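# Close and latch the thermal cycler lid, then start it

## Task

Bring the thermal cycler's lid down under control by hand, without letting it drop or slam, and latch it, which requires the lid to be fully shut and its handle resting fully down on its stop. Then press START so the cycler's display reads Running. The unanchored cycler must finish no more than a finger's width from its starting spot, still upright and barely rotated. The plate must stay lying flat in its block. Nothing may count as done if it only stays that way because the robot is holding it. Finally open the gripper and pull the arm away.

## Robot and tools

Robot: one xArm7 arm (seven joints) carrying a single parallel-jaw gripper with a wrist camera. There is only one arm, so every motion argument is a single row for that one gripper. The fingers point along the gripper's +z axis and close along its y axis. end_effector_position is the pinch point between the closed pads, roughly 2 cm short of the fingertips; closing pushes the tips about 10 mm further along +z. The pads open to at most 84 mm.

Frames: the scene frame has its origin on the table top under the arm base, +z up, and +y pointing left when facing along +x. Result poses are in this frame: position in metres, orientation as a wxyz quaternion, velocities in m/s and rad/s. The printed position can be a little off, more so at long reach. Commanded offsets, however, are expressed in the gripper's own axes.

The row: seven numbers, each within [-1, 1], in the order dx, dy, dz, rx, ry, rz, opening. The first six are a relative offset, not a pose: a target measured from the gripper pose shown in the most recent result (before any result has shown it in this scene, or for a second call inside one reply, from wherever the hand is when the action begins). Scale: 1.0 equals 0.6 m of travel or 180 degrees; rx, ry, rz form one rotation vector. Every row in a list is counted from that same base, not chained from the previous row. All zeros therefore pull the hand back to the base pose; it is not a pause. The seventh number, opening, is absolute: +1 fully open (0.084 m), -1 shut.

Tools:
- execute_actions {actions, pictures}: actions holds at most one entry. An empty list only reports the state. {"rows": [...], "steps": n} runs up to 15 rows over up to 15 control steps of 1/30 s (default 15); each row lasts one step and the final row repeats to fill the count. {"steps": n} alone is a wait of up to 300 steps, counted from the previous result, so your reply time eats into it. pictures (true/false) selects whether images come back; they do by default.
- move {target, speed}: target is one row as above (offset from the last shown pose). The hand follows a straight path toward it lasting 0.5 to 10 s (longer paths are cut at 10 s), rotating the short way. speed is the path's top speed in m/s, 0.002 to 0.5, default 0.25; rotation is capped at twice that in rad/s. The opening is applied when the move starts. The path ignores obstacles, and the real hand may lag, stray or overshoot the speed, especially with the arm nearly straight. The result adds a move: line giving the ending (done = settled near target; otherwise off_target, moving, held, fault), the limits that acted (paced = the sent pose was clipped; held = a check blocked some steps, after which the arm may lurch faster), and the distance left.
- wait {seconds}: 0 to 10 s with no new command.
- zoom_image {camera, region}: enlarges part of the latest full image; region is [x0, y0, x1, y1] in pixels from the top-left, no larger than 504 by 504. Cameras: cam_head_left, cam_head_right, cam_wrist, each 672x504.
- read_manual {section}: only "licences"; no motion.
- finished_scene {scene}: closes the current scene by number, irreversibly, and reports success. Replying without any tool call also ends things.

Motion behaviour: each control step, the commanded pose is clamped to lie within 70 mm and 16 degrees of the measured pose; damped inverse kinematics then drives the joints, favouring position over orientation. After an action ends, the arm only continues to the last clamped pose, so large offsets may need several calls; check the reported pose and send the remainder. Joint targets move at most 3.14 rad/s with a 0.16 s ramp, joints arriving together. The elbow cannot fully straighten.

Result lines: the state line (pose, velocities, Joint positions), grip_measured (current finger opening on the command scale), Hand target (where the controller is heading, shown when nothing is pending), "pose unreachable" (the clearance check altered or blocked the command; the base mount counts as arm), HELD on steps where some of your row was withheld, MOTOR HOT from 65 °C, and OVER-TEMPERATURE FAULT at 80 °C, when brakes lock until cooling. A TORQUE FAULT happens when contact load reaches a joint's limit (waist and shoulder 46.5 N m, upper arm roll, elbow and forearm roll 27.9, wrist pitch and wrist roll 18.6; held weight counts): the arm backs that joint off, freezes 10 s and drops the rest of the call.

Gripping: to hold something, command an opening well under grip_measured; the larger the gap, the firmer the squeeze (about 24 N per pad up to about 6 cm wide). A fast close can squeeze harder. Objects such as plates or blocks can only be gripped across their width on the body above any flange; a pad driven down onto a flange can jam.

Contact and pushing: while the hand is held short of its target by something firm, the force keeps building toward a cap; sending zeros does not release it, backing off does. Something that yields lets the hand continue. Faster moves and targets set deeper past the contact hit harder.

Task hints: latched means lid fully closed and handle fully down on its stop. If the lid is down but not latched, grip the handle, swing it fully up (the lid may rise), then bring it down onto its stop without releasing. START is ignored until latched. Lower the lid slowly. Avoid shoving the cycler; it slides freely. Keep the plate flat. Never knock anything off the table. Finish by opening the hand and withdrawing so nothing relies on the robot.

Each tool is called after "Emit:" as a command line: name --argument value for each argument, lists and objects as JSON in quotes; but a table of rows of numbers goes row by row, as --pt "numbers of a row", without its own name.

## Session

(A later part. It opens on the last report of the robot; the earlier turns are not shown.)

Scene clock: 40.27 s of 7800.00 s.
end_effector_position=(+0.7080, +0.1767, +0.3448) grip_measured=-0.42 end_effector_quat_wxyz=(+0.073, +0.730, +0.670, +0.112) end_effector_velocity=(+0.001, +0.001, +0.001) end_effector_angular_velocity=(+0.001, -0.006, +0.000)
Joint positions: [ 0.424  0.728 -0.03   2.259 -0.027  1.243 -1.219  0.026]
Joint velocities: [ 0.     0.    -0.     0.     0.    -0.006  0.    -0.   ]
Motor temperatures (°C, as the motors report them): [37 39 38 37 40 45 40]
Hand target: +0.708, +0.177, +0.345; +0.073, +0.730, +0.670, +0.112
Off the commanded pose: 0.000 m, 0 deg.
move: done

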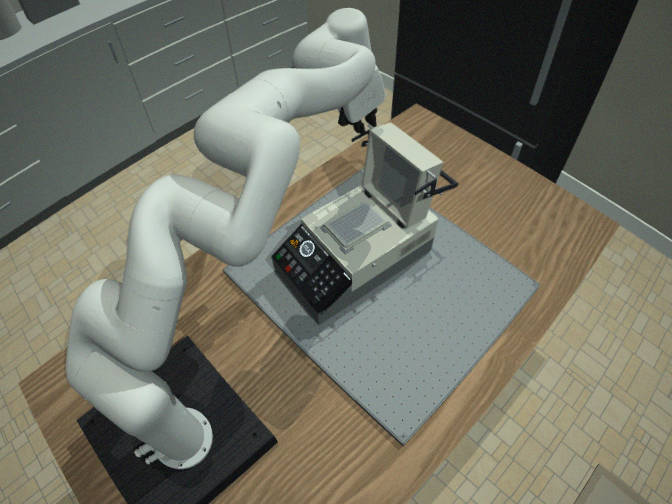

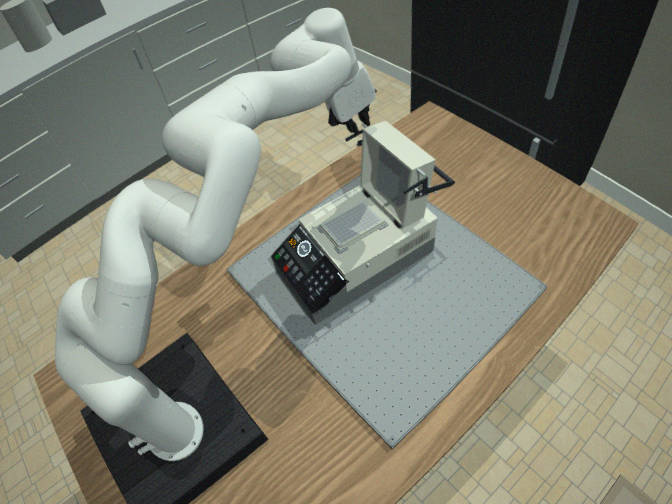

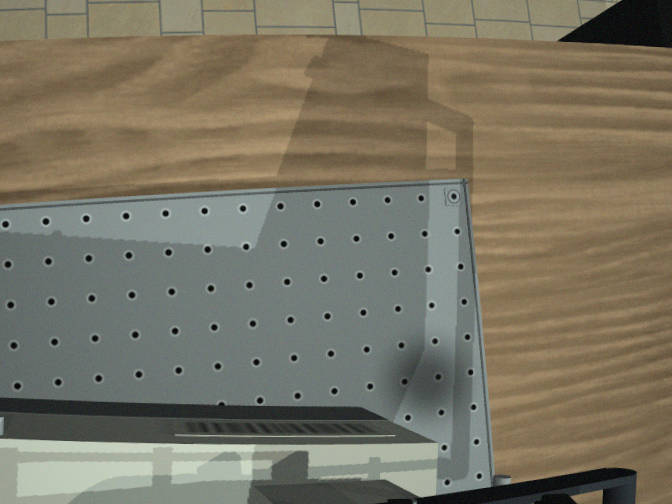

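Emit:
move --target '[0,-0.003,0.014,0,0,0,-0.55]' --speed 0.01

Emit:
move --target '[0,0,0,0,0,0,-1]'

Emit:
zoom_image --camera "cam_head_left" --region '[320,80,420,170]'

Scene clock: 42.57 s of 7800.00 s.
end_effector_position=(+0.7088, +0.1769, +0.3377) grip_measured=-0.57 end_effector_quat_wxyz=(+0.074, +0.730, +0.669, +0.113) end_effector_velocity=(-0.000, +0.001, -0.001) end_effector_angular_velocity=(+0.001, +0.001, +0.001)
Joint positions: [ 0.425  0.722 -0.031  2.228 -0.027  1.215 -1.218  0.019]
Joint velocities: [ 0.001 -0.001  0.    -0.006  0.001 -0.004  0.     0.   ]
Motor temperatures (°C, as the motors report them): [37 39 38 37 40 45 40]
Hand target: +0.708, +0.177, +0.336; +0.073, +0.730, +0.670, +0.112
Off the commanded pose: 0.002 m, 0 deg.
move: done

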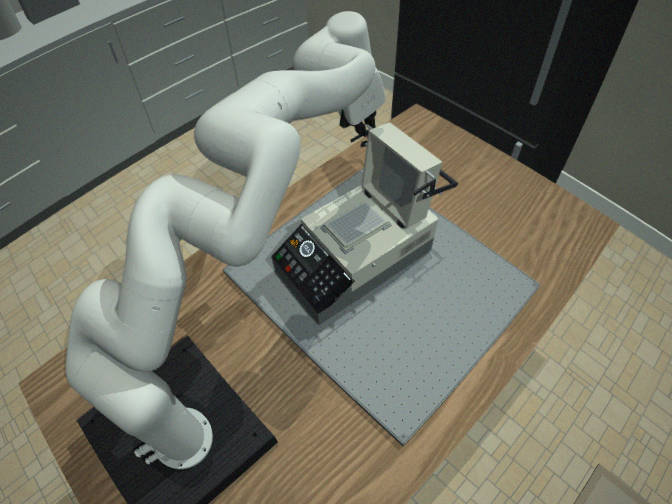

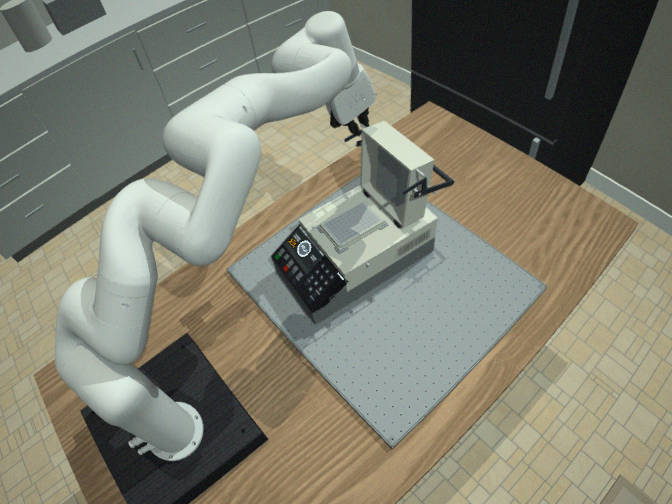

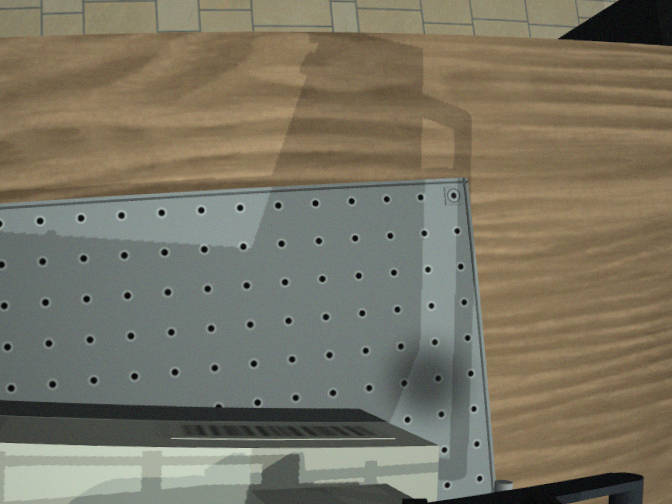

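Scene clock: 43.07 s of 7800.00 s.
end_effector_position=(+0.7088, +0.1772, +0.3377) grip_measured=-0.88 end_effector_quat_wxyz=(+0.074, +0.730, +0.670, +0.113) end_effector_velocity=(-0.000, -0.000, -0.001) end_effector_angular_velocity=(-0.001, +0.001, +0.001)
Joint positions: [ 0.425  0.722 -0.031  2.228 -0.027  1.215 -1.218  0.005]
Joint velocities: [-0.     0.001  0.    -0.001 -0.001  0.    -0.001 -0.   ]
Motor temperatures (°C, as the motors report them): [37 39 38 37 40 45 40]
Hand target: +0.709, +0.177, +0.338; +0.074, +0.730, +0.669, +0.113
Off the commanded pose: 0.000 m, 0 deg.
move: done

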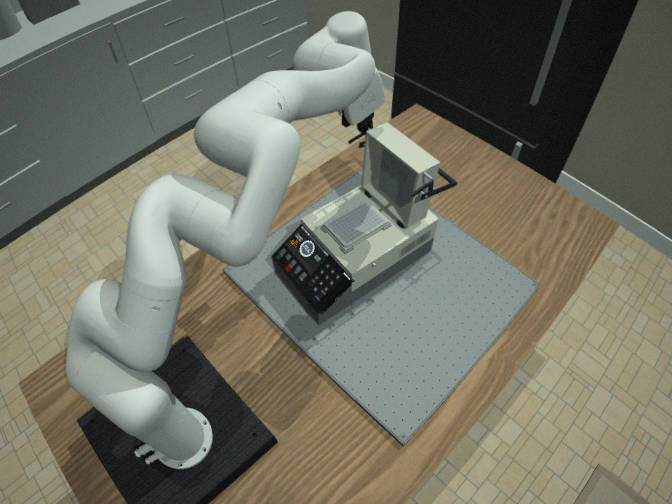

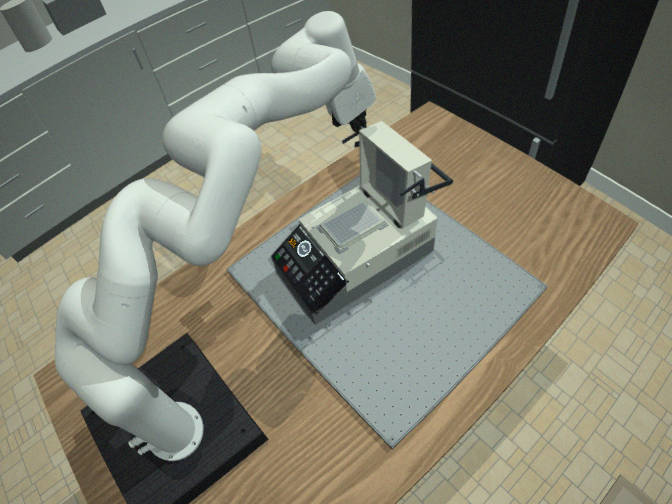

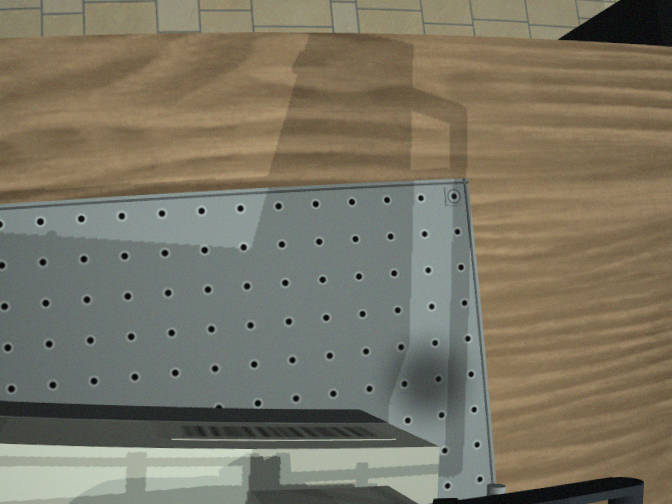

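Region (320, 80, 420, 170) of cam_head_left's 672x504 image, scaled by 5.040, with more detail than that image has; it fills the top 454 rows of this view, and the rest is white.

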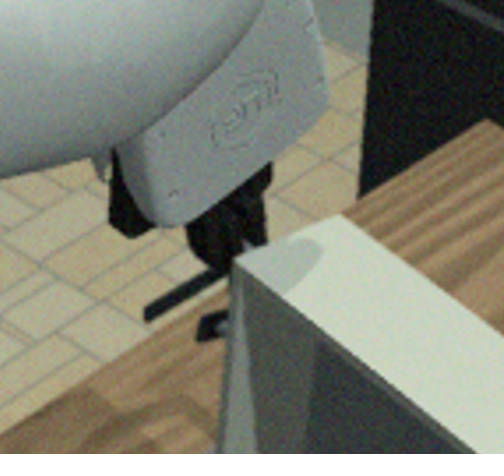

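Emit:
move --target '[0,-0.076,-0.03,-0.04,0,0,-1]' --speed 0.03

Scene clock: 50.13 s of 7800.00 s.
end_effector_position=(+0.6605, +0.1799, +0.3430) grip_measured=-0.88 end_effector_quat_wxyz=(+0.120, +0.725, +0.661, +0.154) end_effector_velocity=(-0.001, +0.002, -0.001) end_effector_angular_velocity=(+0.001, -0.004, +0.002)
Joint positions: [ 0.489  0.39  -0.054  1.666 -0.109  0.876 -1.127  0.005]
Joint velocities: [ 0.003 -0.004 -0.    -0.011 -0.002 -0.011  0.003 -0.   ]
Motor temperatures (°C, as the motors report them): [37 39 38 37 40 45 40]
Hand target: +0.660, +0.181, +0.343; +0.120, +0.724, +0.661, +0.155
Off the commanded pose: 0.001 m, 0 deg.
After step 90, 1.67 s passed at rest.
move: done

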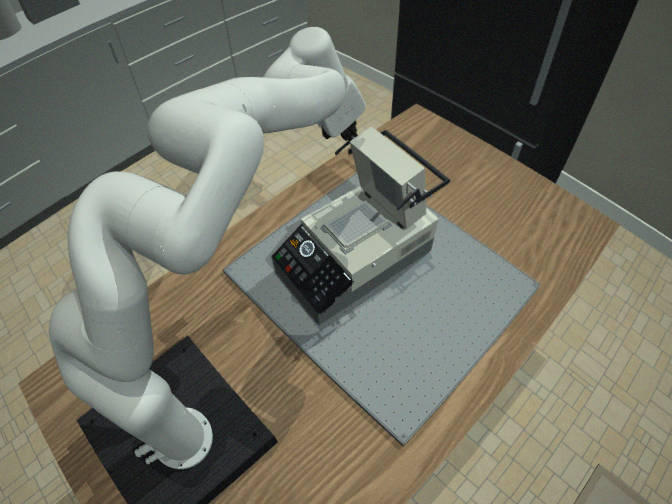

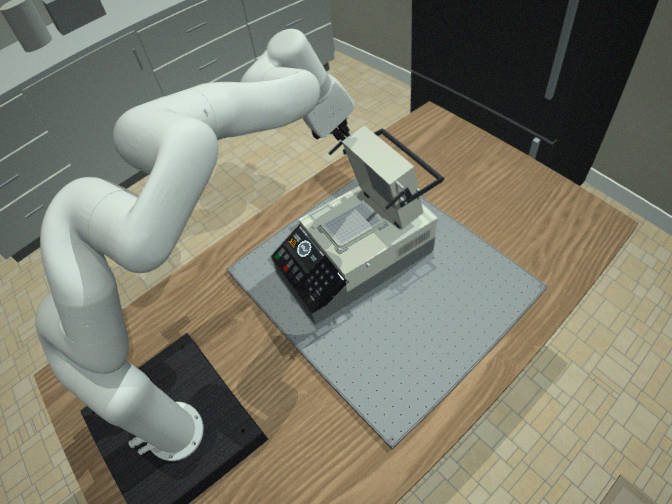

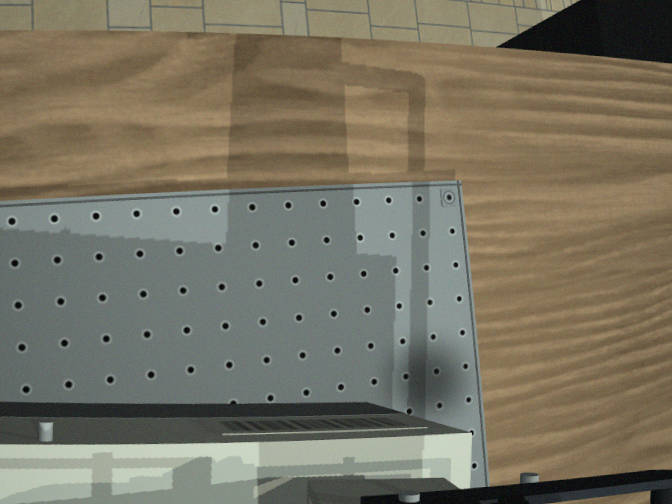

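Emit:
move --target '[0,-0.09,-0.02,-0.055,0,0,-1]' --speed 0.04

Emit:
move --target '[0,-0.083,-0.008,-0.045,0,0,-1]' --speed 0.03

Emit:
zoom_image --camera "cam_head_left" --region '[270,100,450,260]'

Scene clock: 54.50 s of 7800.00 s.
end_effector_position=(+0.6064, +0.1849, +0.3339) grip_measured=-1.00 end_effector_quat_wxyz=(+0.182, +0.712, +0.645, +0.210) end_effector_velocity=(-0.001, -0.002, -0.000) end_effector_angular_velocity=(-0.002, -0.007, -0.004)
Joint positions: [ 0.575  0.146 -0.095  1.225 -0.341  0.546 -0.888  0.   ]
Joint velocities: [ 0.002 -0.007 -0.004 -0.012 -0.016 -0.009  0.015  0.   ]
Motor temperatures (°C, as the motors report them): [37 39 38 38 40 45 40]
Hand target: +0.606, +0.185, +0.334; +0.182, +0.712, +0.645, +0.210
Off the commanded pose: 0.000 m, 0 deg.
move: done

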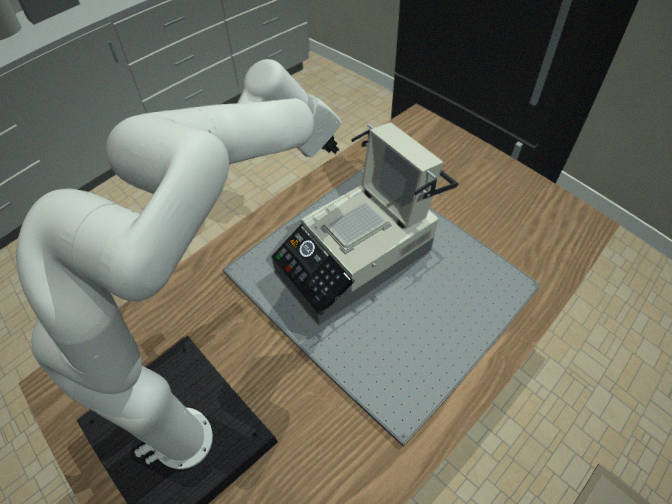

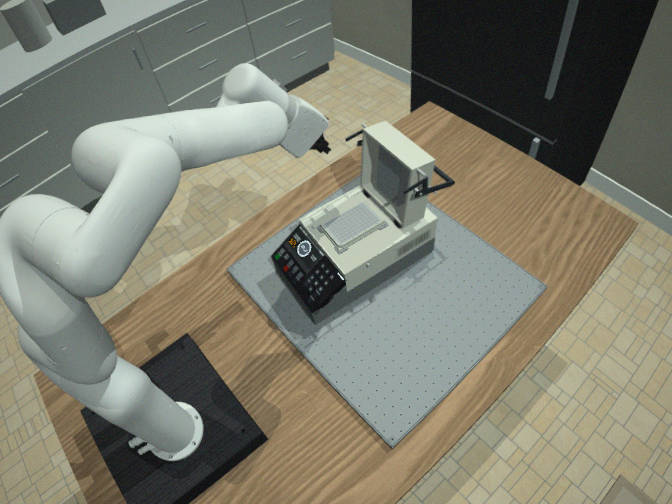

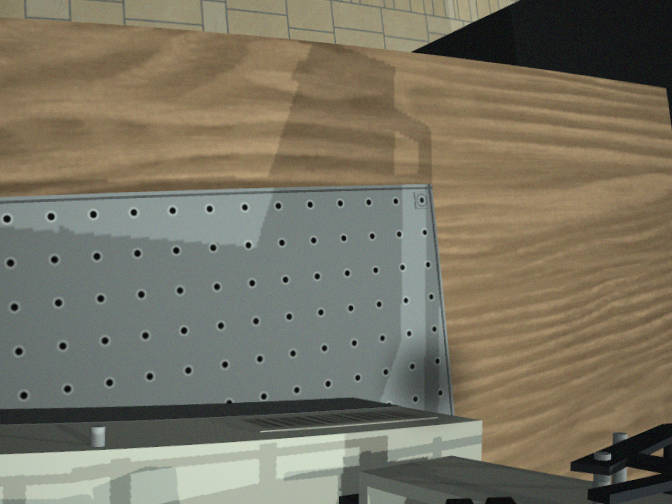

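Scene clock: 57.13 s of 7800.00 s.
end_effector_position=(+0.5620, +0.1899, +0.3118) grip_measured=-1.00 end_effector_quat_wxyz=(+0.231, +0.697, +0.629, +0.255) end_effector_velocity=(-0.001, -0.001, +0.000) end_effector_angular_velocity=(-0.000, -0.009, -0.004)
Joint positions: [ 0.625  0.022 -0.131  0.966 -0.782  0.348 -0.456  0.   ]
Joint velocities: [ 0.    -0.004 -0.001 -0.005 -0.028 -0.004  0.029  0.   ]
Motor temperatures (°C, as the motors report them): [37 39 38 38 40 45 40]
Hand target: +0.562, +0.190, +0.312; +0.232, +0.697, +0.629, +0.255
Off the commanded pose: 0.000 m, 0 deg.
move: done

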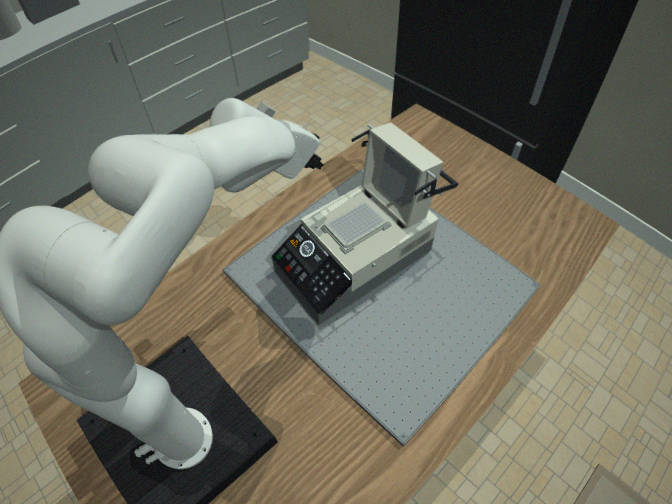

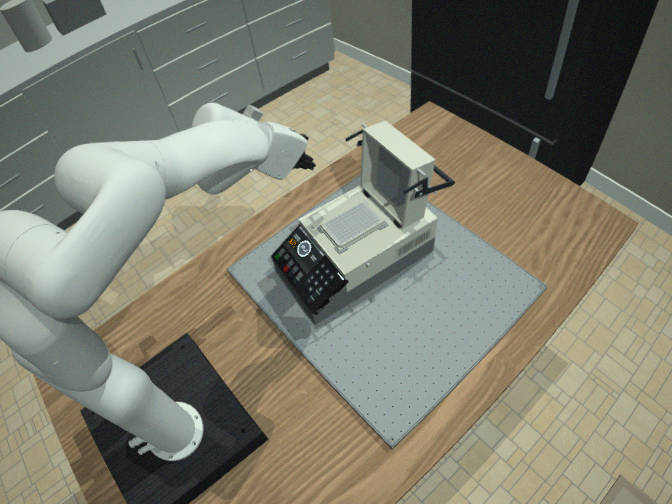

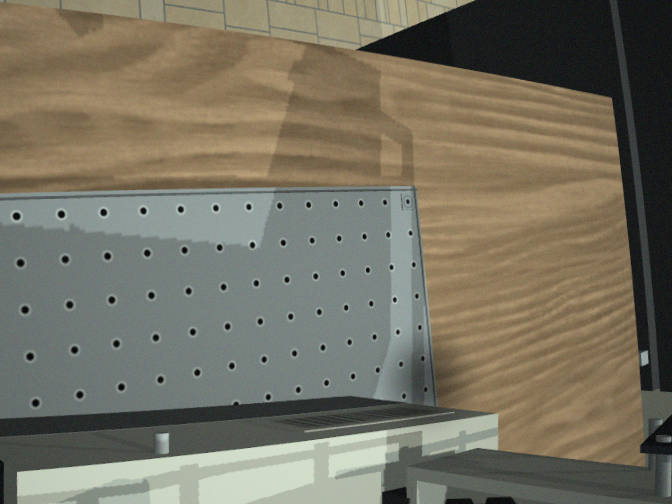

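Region (270, 100, 450, 260) of cam_head_left's 672x504 image, scaled by 2.800, with more detail than that image has.

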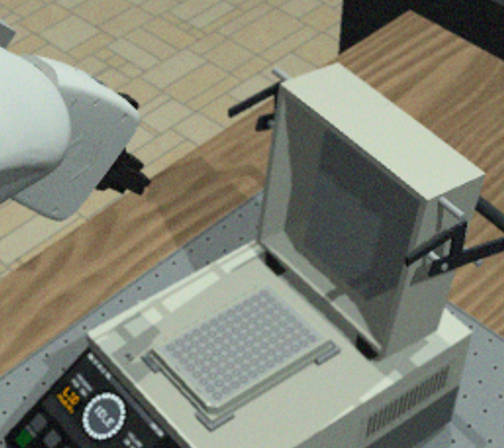

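Emit:
move --target '[0.005,0.25,0.085,0.17,0,0,-0.45]' --speed 0.15

Emit:
zoom_image --camera "cam_head_left" --region '[320,80,420,170]'

Scene clock: 65.50 s of 7800.00 s.
end_effector_position=(+0.7078, +0.1770, +0.3681) grip_measured=-0.47 end_effector_quat_wxyz=(+0.051, +0.731, +0.672, +0.104) end_effector_velocity=(+0.003, +0.000, +0.004) end_effector_angular_velocity=(+0.003, -0.011, -0.001)
Joint positions: [ 0.413  0.926 -0.051  2.692  0.031  1.514 -1.242  0.024]
Joint velocities: [-0.008  0.101  0.005  0.192 -0.001  0.079  0.002 -0.   ]
Motor temperatures (°C, as the motors report them): [37 39 38 38 40 45 40]
Hand target: +0.708, +0.177, +0.369; +0.051, +0.731, +0.672, +0.104
Off the commanded pose: 0.002 m, 3 deg.
elbow stopped short: the move would have taken joint 4 (elbow) straighter than the controller allows; a more bent joint 4 avoids this.
After step 90, 3.03 s passed at rest.
move: off_target

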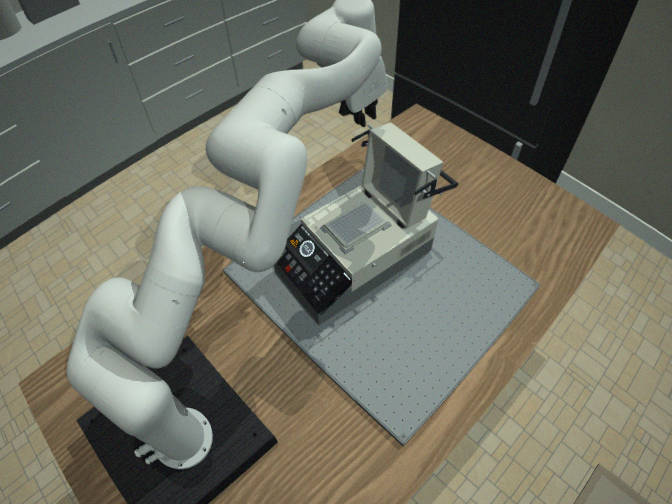

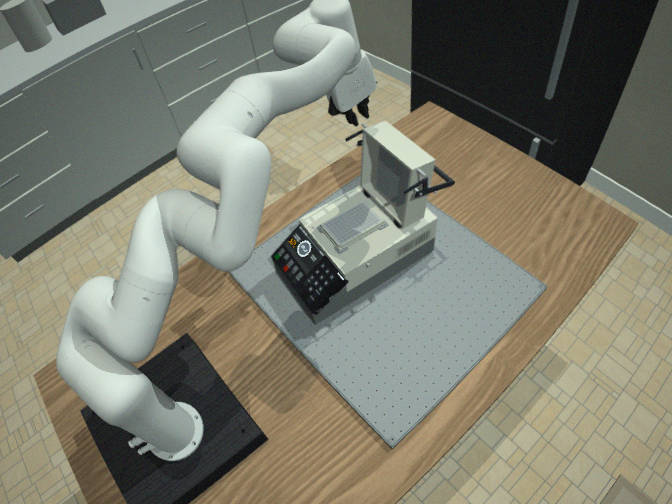

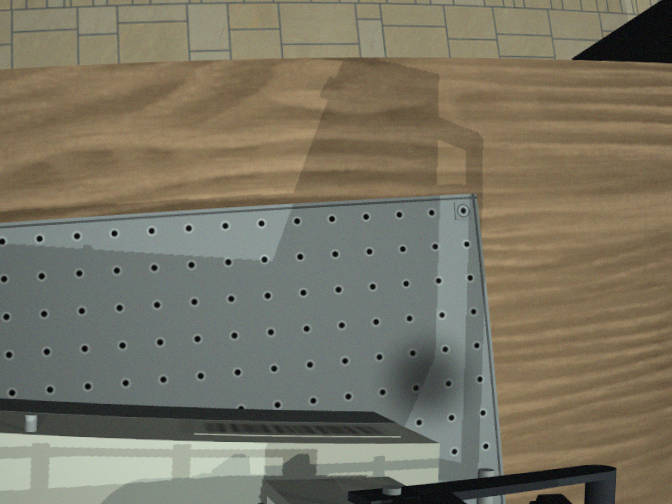

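Region (320, 80, 420, 170) of cam_head_left's 672x504 image, scaled by 5.040, with more detail than that image has; it fills the top 454 rows of this view, and the rest is white.

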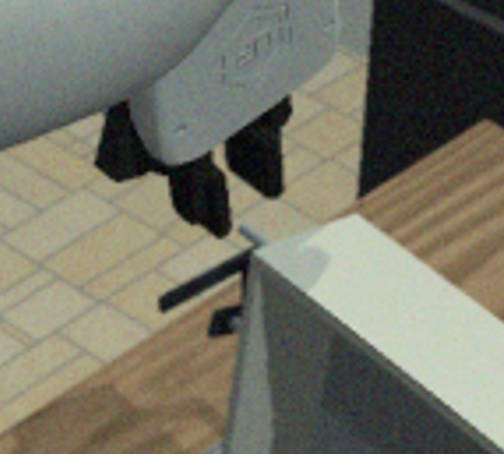

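Emit:
move --target '[0,-0.006,0.035,0.015,0,0,-0.5]' --speed 0.03

Emit:
move --target '[0,0,0.022,0,0,0,-0.6]' --speed 0.012

Emit:
zoom_image --camera "cam_head_left" --region '[320,80,420,170]'

Scene clock: 68.10 s of 7800.00 s.
end_effector_position=(+0.7085, +0.1784, +0.3480) grip_measured=-0.52 end_effector_quat_wxyz=(+0.038, +0.732, +0.674, +0.095) end_effector_velocity=(+0.000, +0.001, -0.001) end_effector_angular_velocity=(+0.002, +0.001, +0.001)
Joint positions: [ 0.405  0.964 -0.041  2.71   0.039  1.521 -1.244  0.021]
Joint velocities: [-0.001  0.002  0.004  0.001 -0.001 -0.001  0.    -0.   ]
Motor temperatures (°C, as the motors report them): [37 39 38 38 40 45 40]
Hand target: +0.708, +0.178, +0.347; +0.037, +0.732, +0.674, +0.094
Off the commanded pose: 0.001 m, 1 deg.
elbow stopped short: the move would have taken joint 4 (elbow) straighter than the controller allows; a more bent joint 4 avoids this.
move: done

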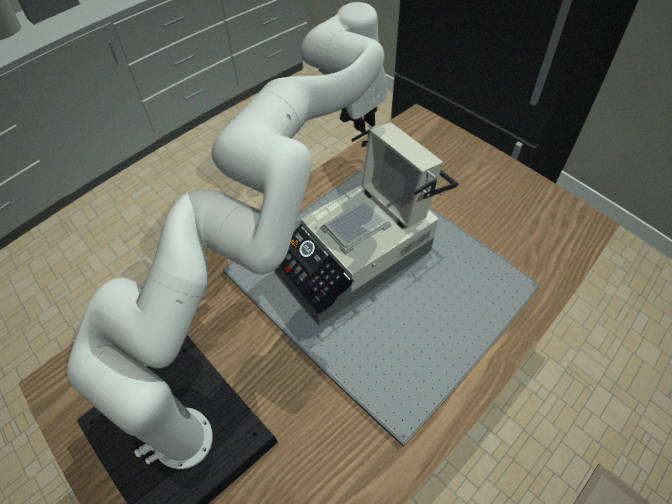

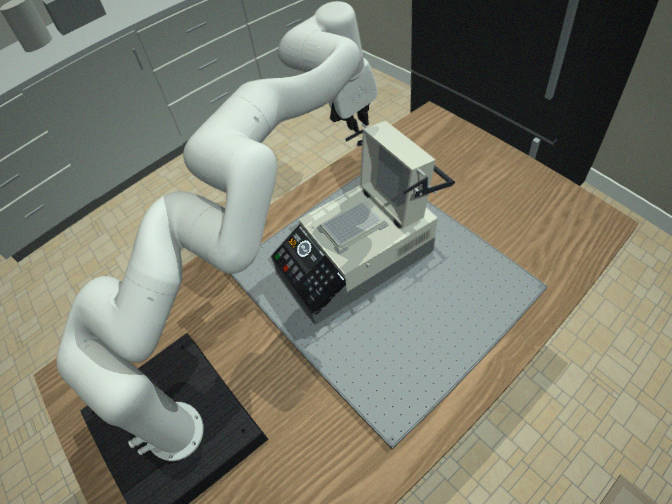

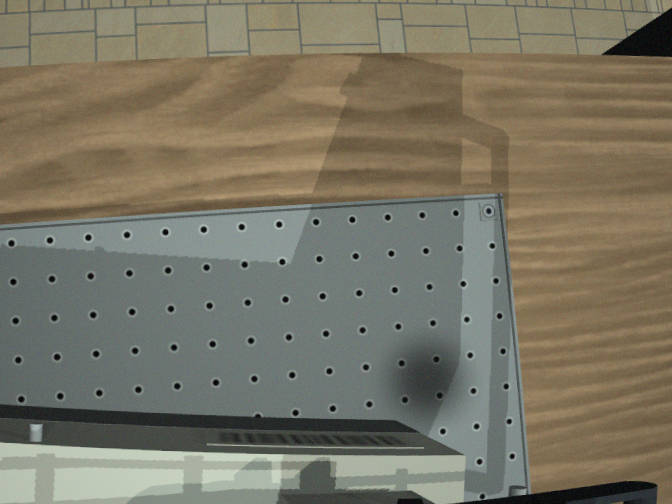

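Scene clock: 69.43 s of 7800.00 s.
end_effector_position=(+0.7115, +0.1789, +0.3367) grip_measured=-0.62 end_effector_quat_wxyz=(+0.038, +0.732, +0.673, +0.096) end_effector_velocity=(+0.000, +0.000, -0.000) end_effector_angular_velocity=(+0.001, -0.005, +0.000)
Joint positions: [ 0.409  0.912 -0.043  2.58   0.039  1.441 -1.246  0.017]
Joint velocities: [ 0.002 -0.027 -0.001 -0.052 -0.    -0.03  -0.     0.   ]
Motor temperatures (°C, as the motors report them): [37 39 38 37 40 45 40]
Hand target: +0.711, +0.179, +0.335; +0.038, +0.732, +0.674, +0.095
Off the commanded pose: 0.002 m, 0 deg.
move: done

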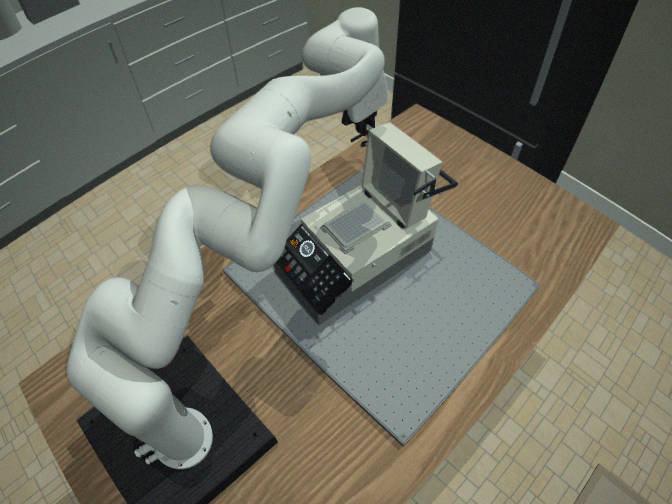

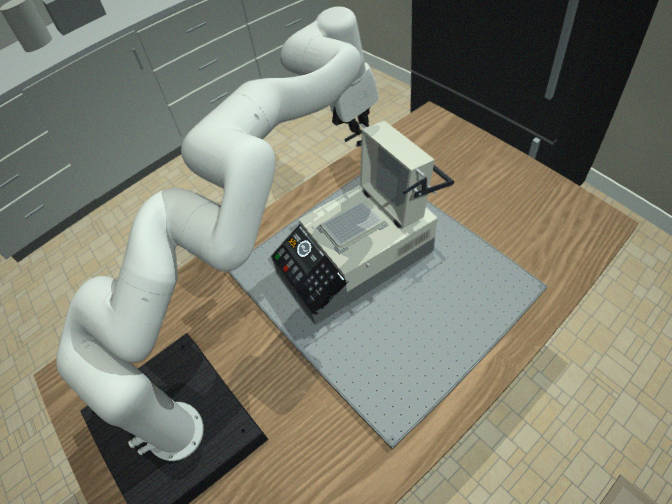

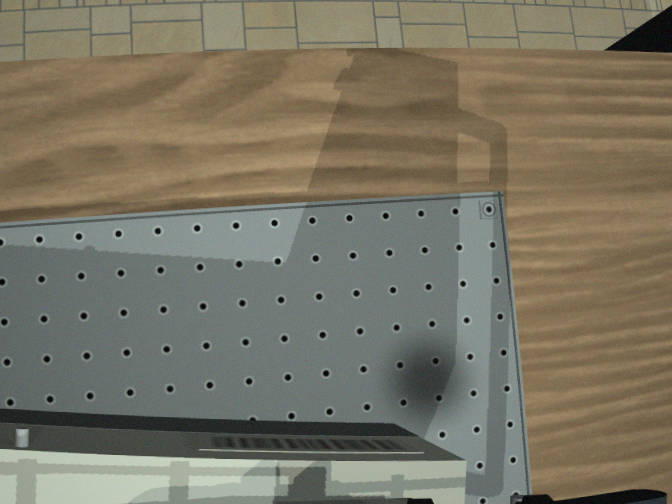

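Region (320, 80, 420, 170) of cam_head_left's 672x504 image, scaled by 5.040, with more detail than that image has; it fills the top 454 rows of this view, and the rest is white.

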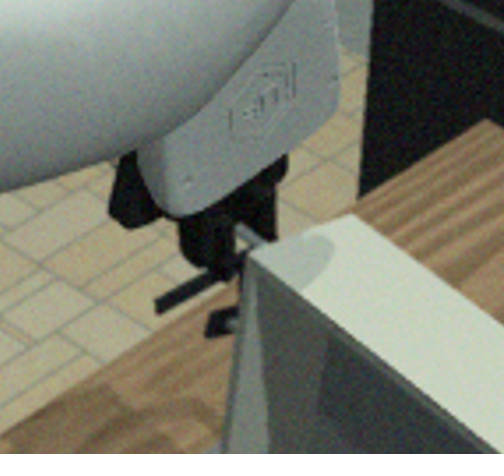

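Emit:
move --target '[0,0,0,0,0,0,-1]'

Emit:
move --target '[0,-0.081,-0.02,0,0,0,-1]' --speed 0.03

Emit:
move --target '[0,-0.068,0.0,-0.02,0,0,-1]' --speed 0.025

Emit:
zoom_image --camera "cam_head_left" --region '[270,80,450,240]'

Scene clock: 71.70 s of 7800.00 s.
end_effector_position=(+0.7112, +0.1794, +0.3361) grip_measured=-0.88 end_effector_quat_wxyz=(+0.038, +0.732, +0.674, +0.096) end_effector_velocity=(-0.000, -0.001, +0.000) end_effector_angular_velocity=(-0.001, +0.001, -0.000)
Joint positions: [ 0.409  0.912 -0.042  2.579  0.039  1.441 -1.246  0.005]
Joint velocities: [-0.     0.002 -0.     0.003 -0.     0.002 -0.    -0.   ]
Motor temperatures (°C, as the motors report them): [37 39 38 37 40 45 40]
Hand target: +0.711, +0.179, +0.337; +0.038, +0.732, +0.673, +0.096
Off the commanded pose: 0.001 m, 0 deg.
move: done

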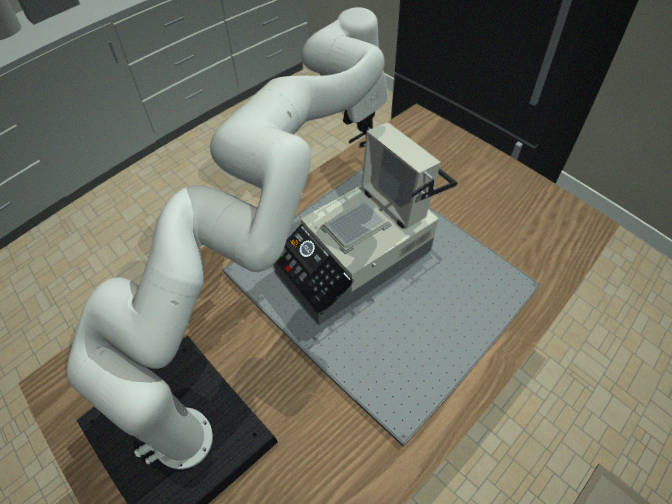

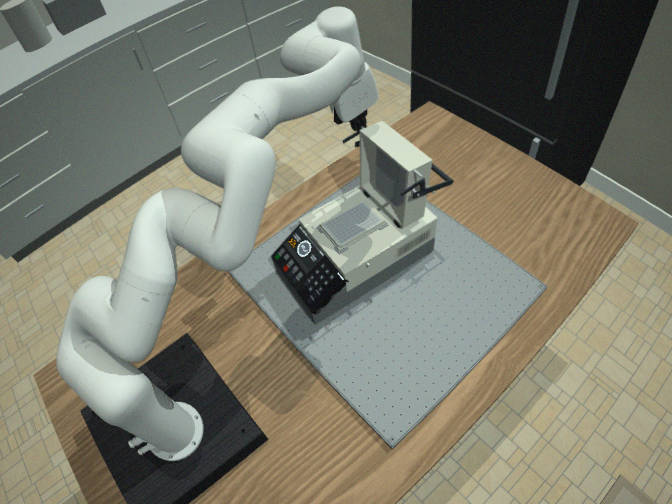

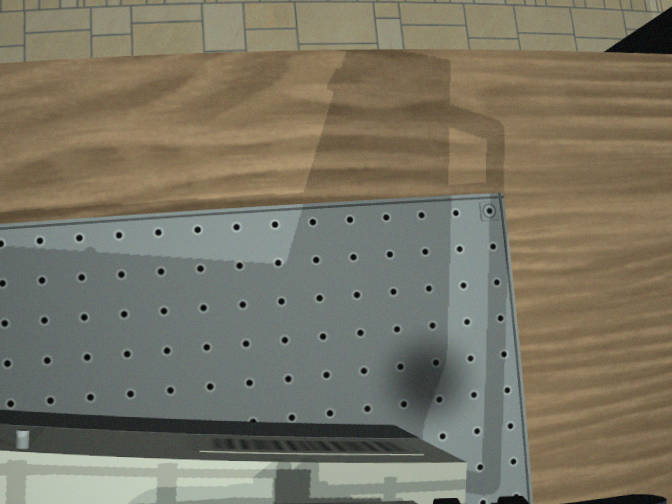

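Scene clock: 73.67 s of 7800.00 s.
end_effector_position=(+0.6609, +0.1840, +0.3367) grip_measured=-0.88 end_effector_quat_wxyz=(+0.037, +0.732, +0.674, +0.094) end_effector_velocity=(-0.000, -0.001, +0.002) end_effector_angular_velocity=(+0.000, -0.006, -0.003)
Joint positions: [ 0.452  0.564 -0.045  1.993  0.025  1.208 -1.223  0.005]
Joint velocities: [-0.    -0.008 -0.001 -0.01  -0.002 -0.007  0.002  0.   ]
Motor temperatures (°C, as the motors report them): [37 39 38 37 40 45 40]
Hand target: +0.661, +0.183, +0.339; +0.038, +0.732, +0.674, +0.096
Off the commanded pose: 0.002 m, 0 deg.
move: done

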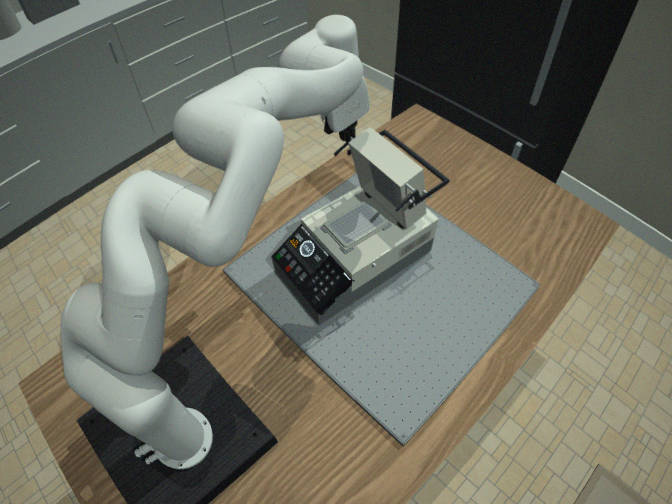

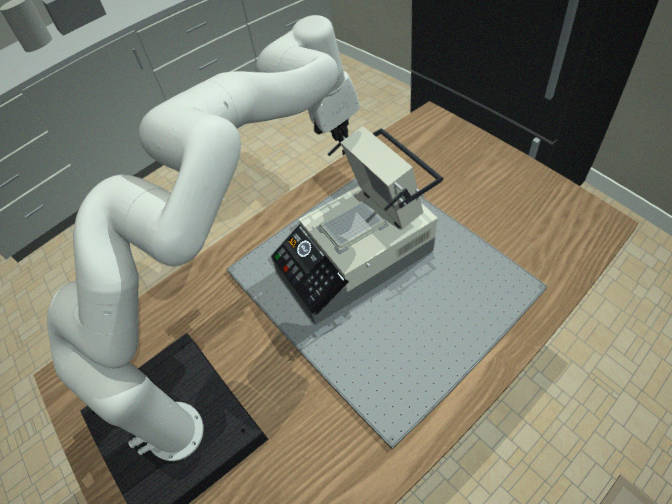

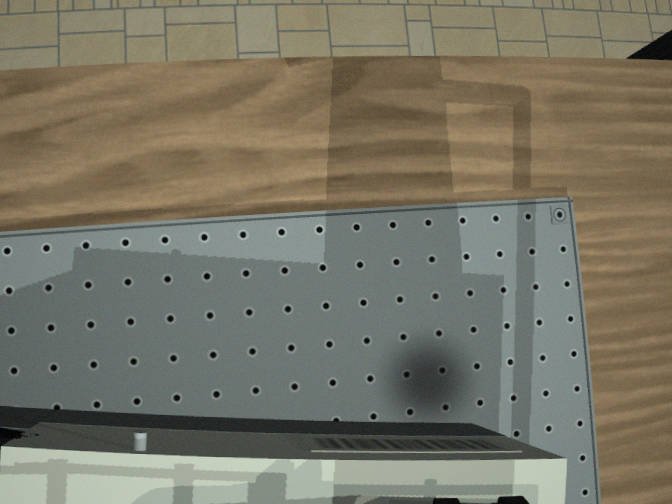

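Scene clock: 75.60 s of 7800.00 s.
end_effector_position=(+0.6211, +0.1870, +0.3291) grip_measured=-0.88 end_effector_quat_wxyz=(+0.060, +0.731, +0.670, +0.114) end_effector_velocity=(-0.002, +0.000, -0.002) end_effector_angular_velocity=(+0.000, -0.001, +0.000)
Joint positions: [ 0.495  0.355 -0.051  1.631 -0.018  0.999 -1.172  0.005]
Joint velocities: [ 0.002 -0.005 -0.    -0.013 -0.001 -0.008  0.002  0.   ]
Motor temperatures (°C, as the motors report them): [37 39 38 37 40 45 40]
Hand target: +0.621, +0.188, +0.330; +0.060, +0.730, +0.671, +0.115
Off the commanded pose: 0.001 m, 0 deg.
move: done

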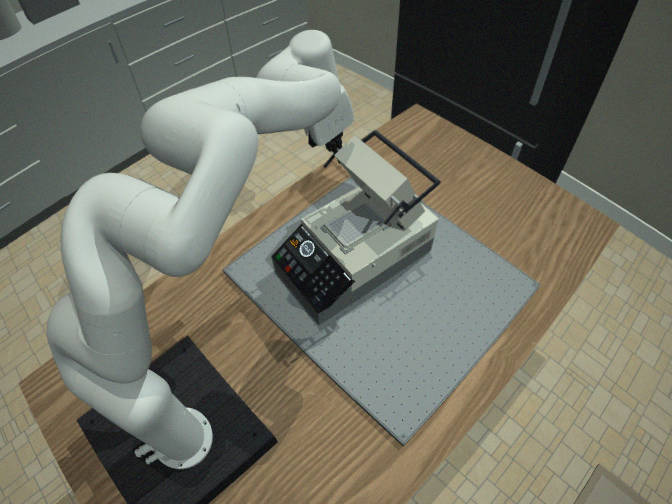

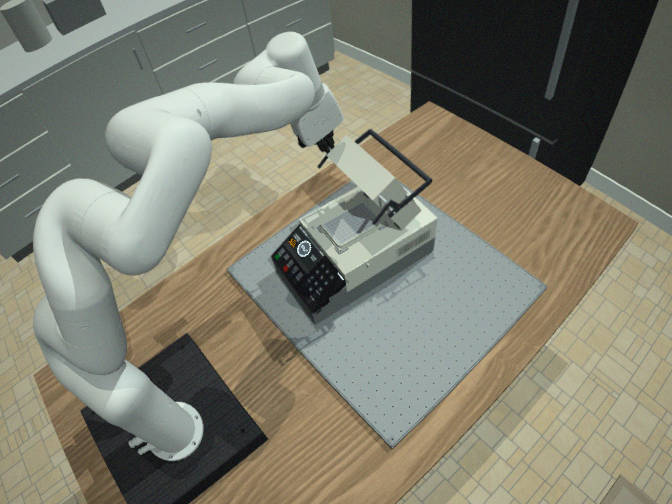

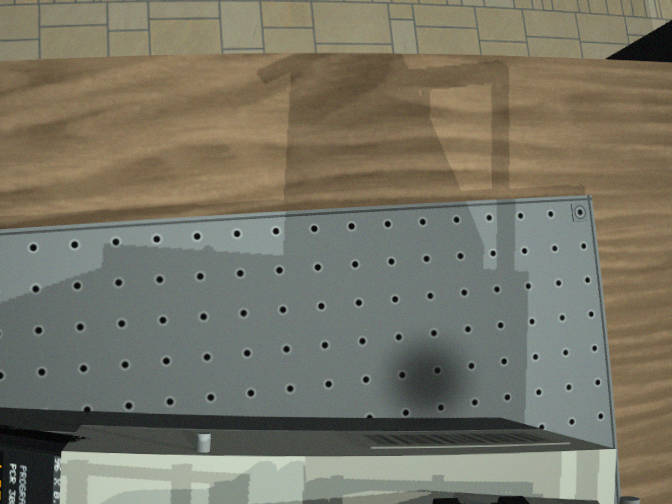

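Region (270, 80, 450, 240) of cam_head_left's 672x504 image, scaled by 2.800, with more detail than that image has.

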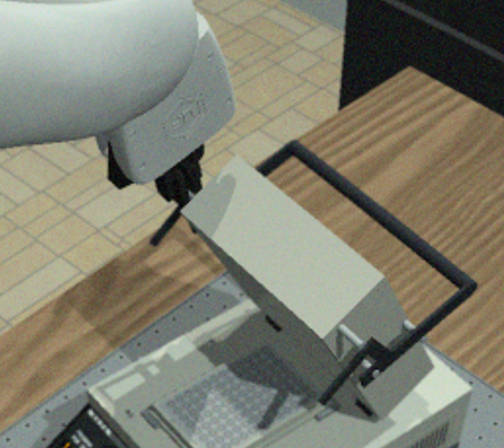

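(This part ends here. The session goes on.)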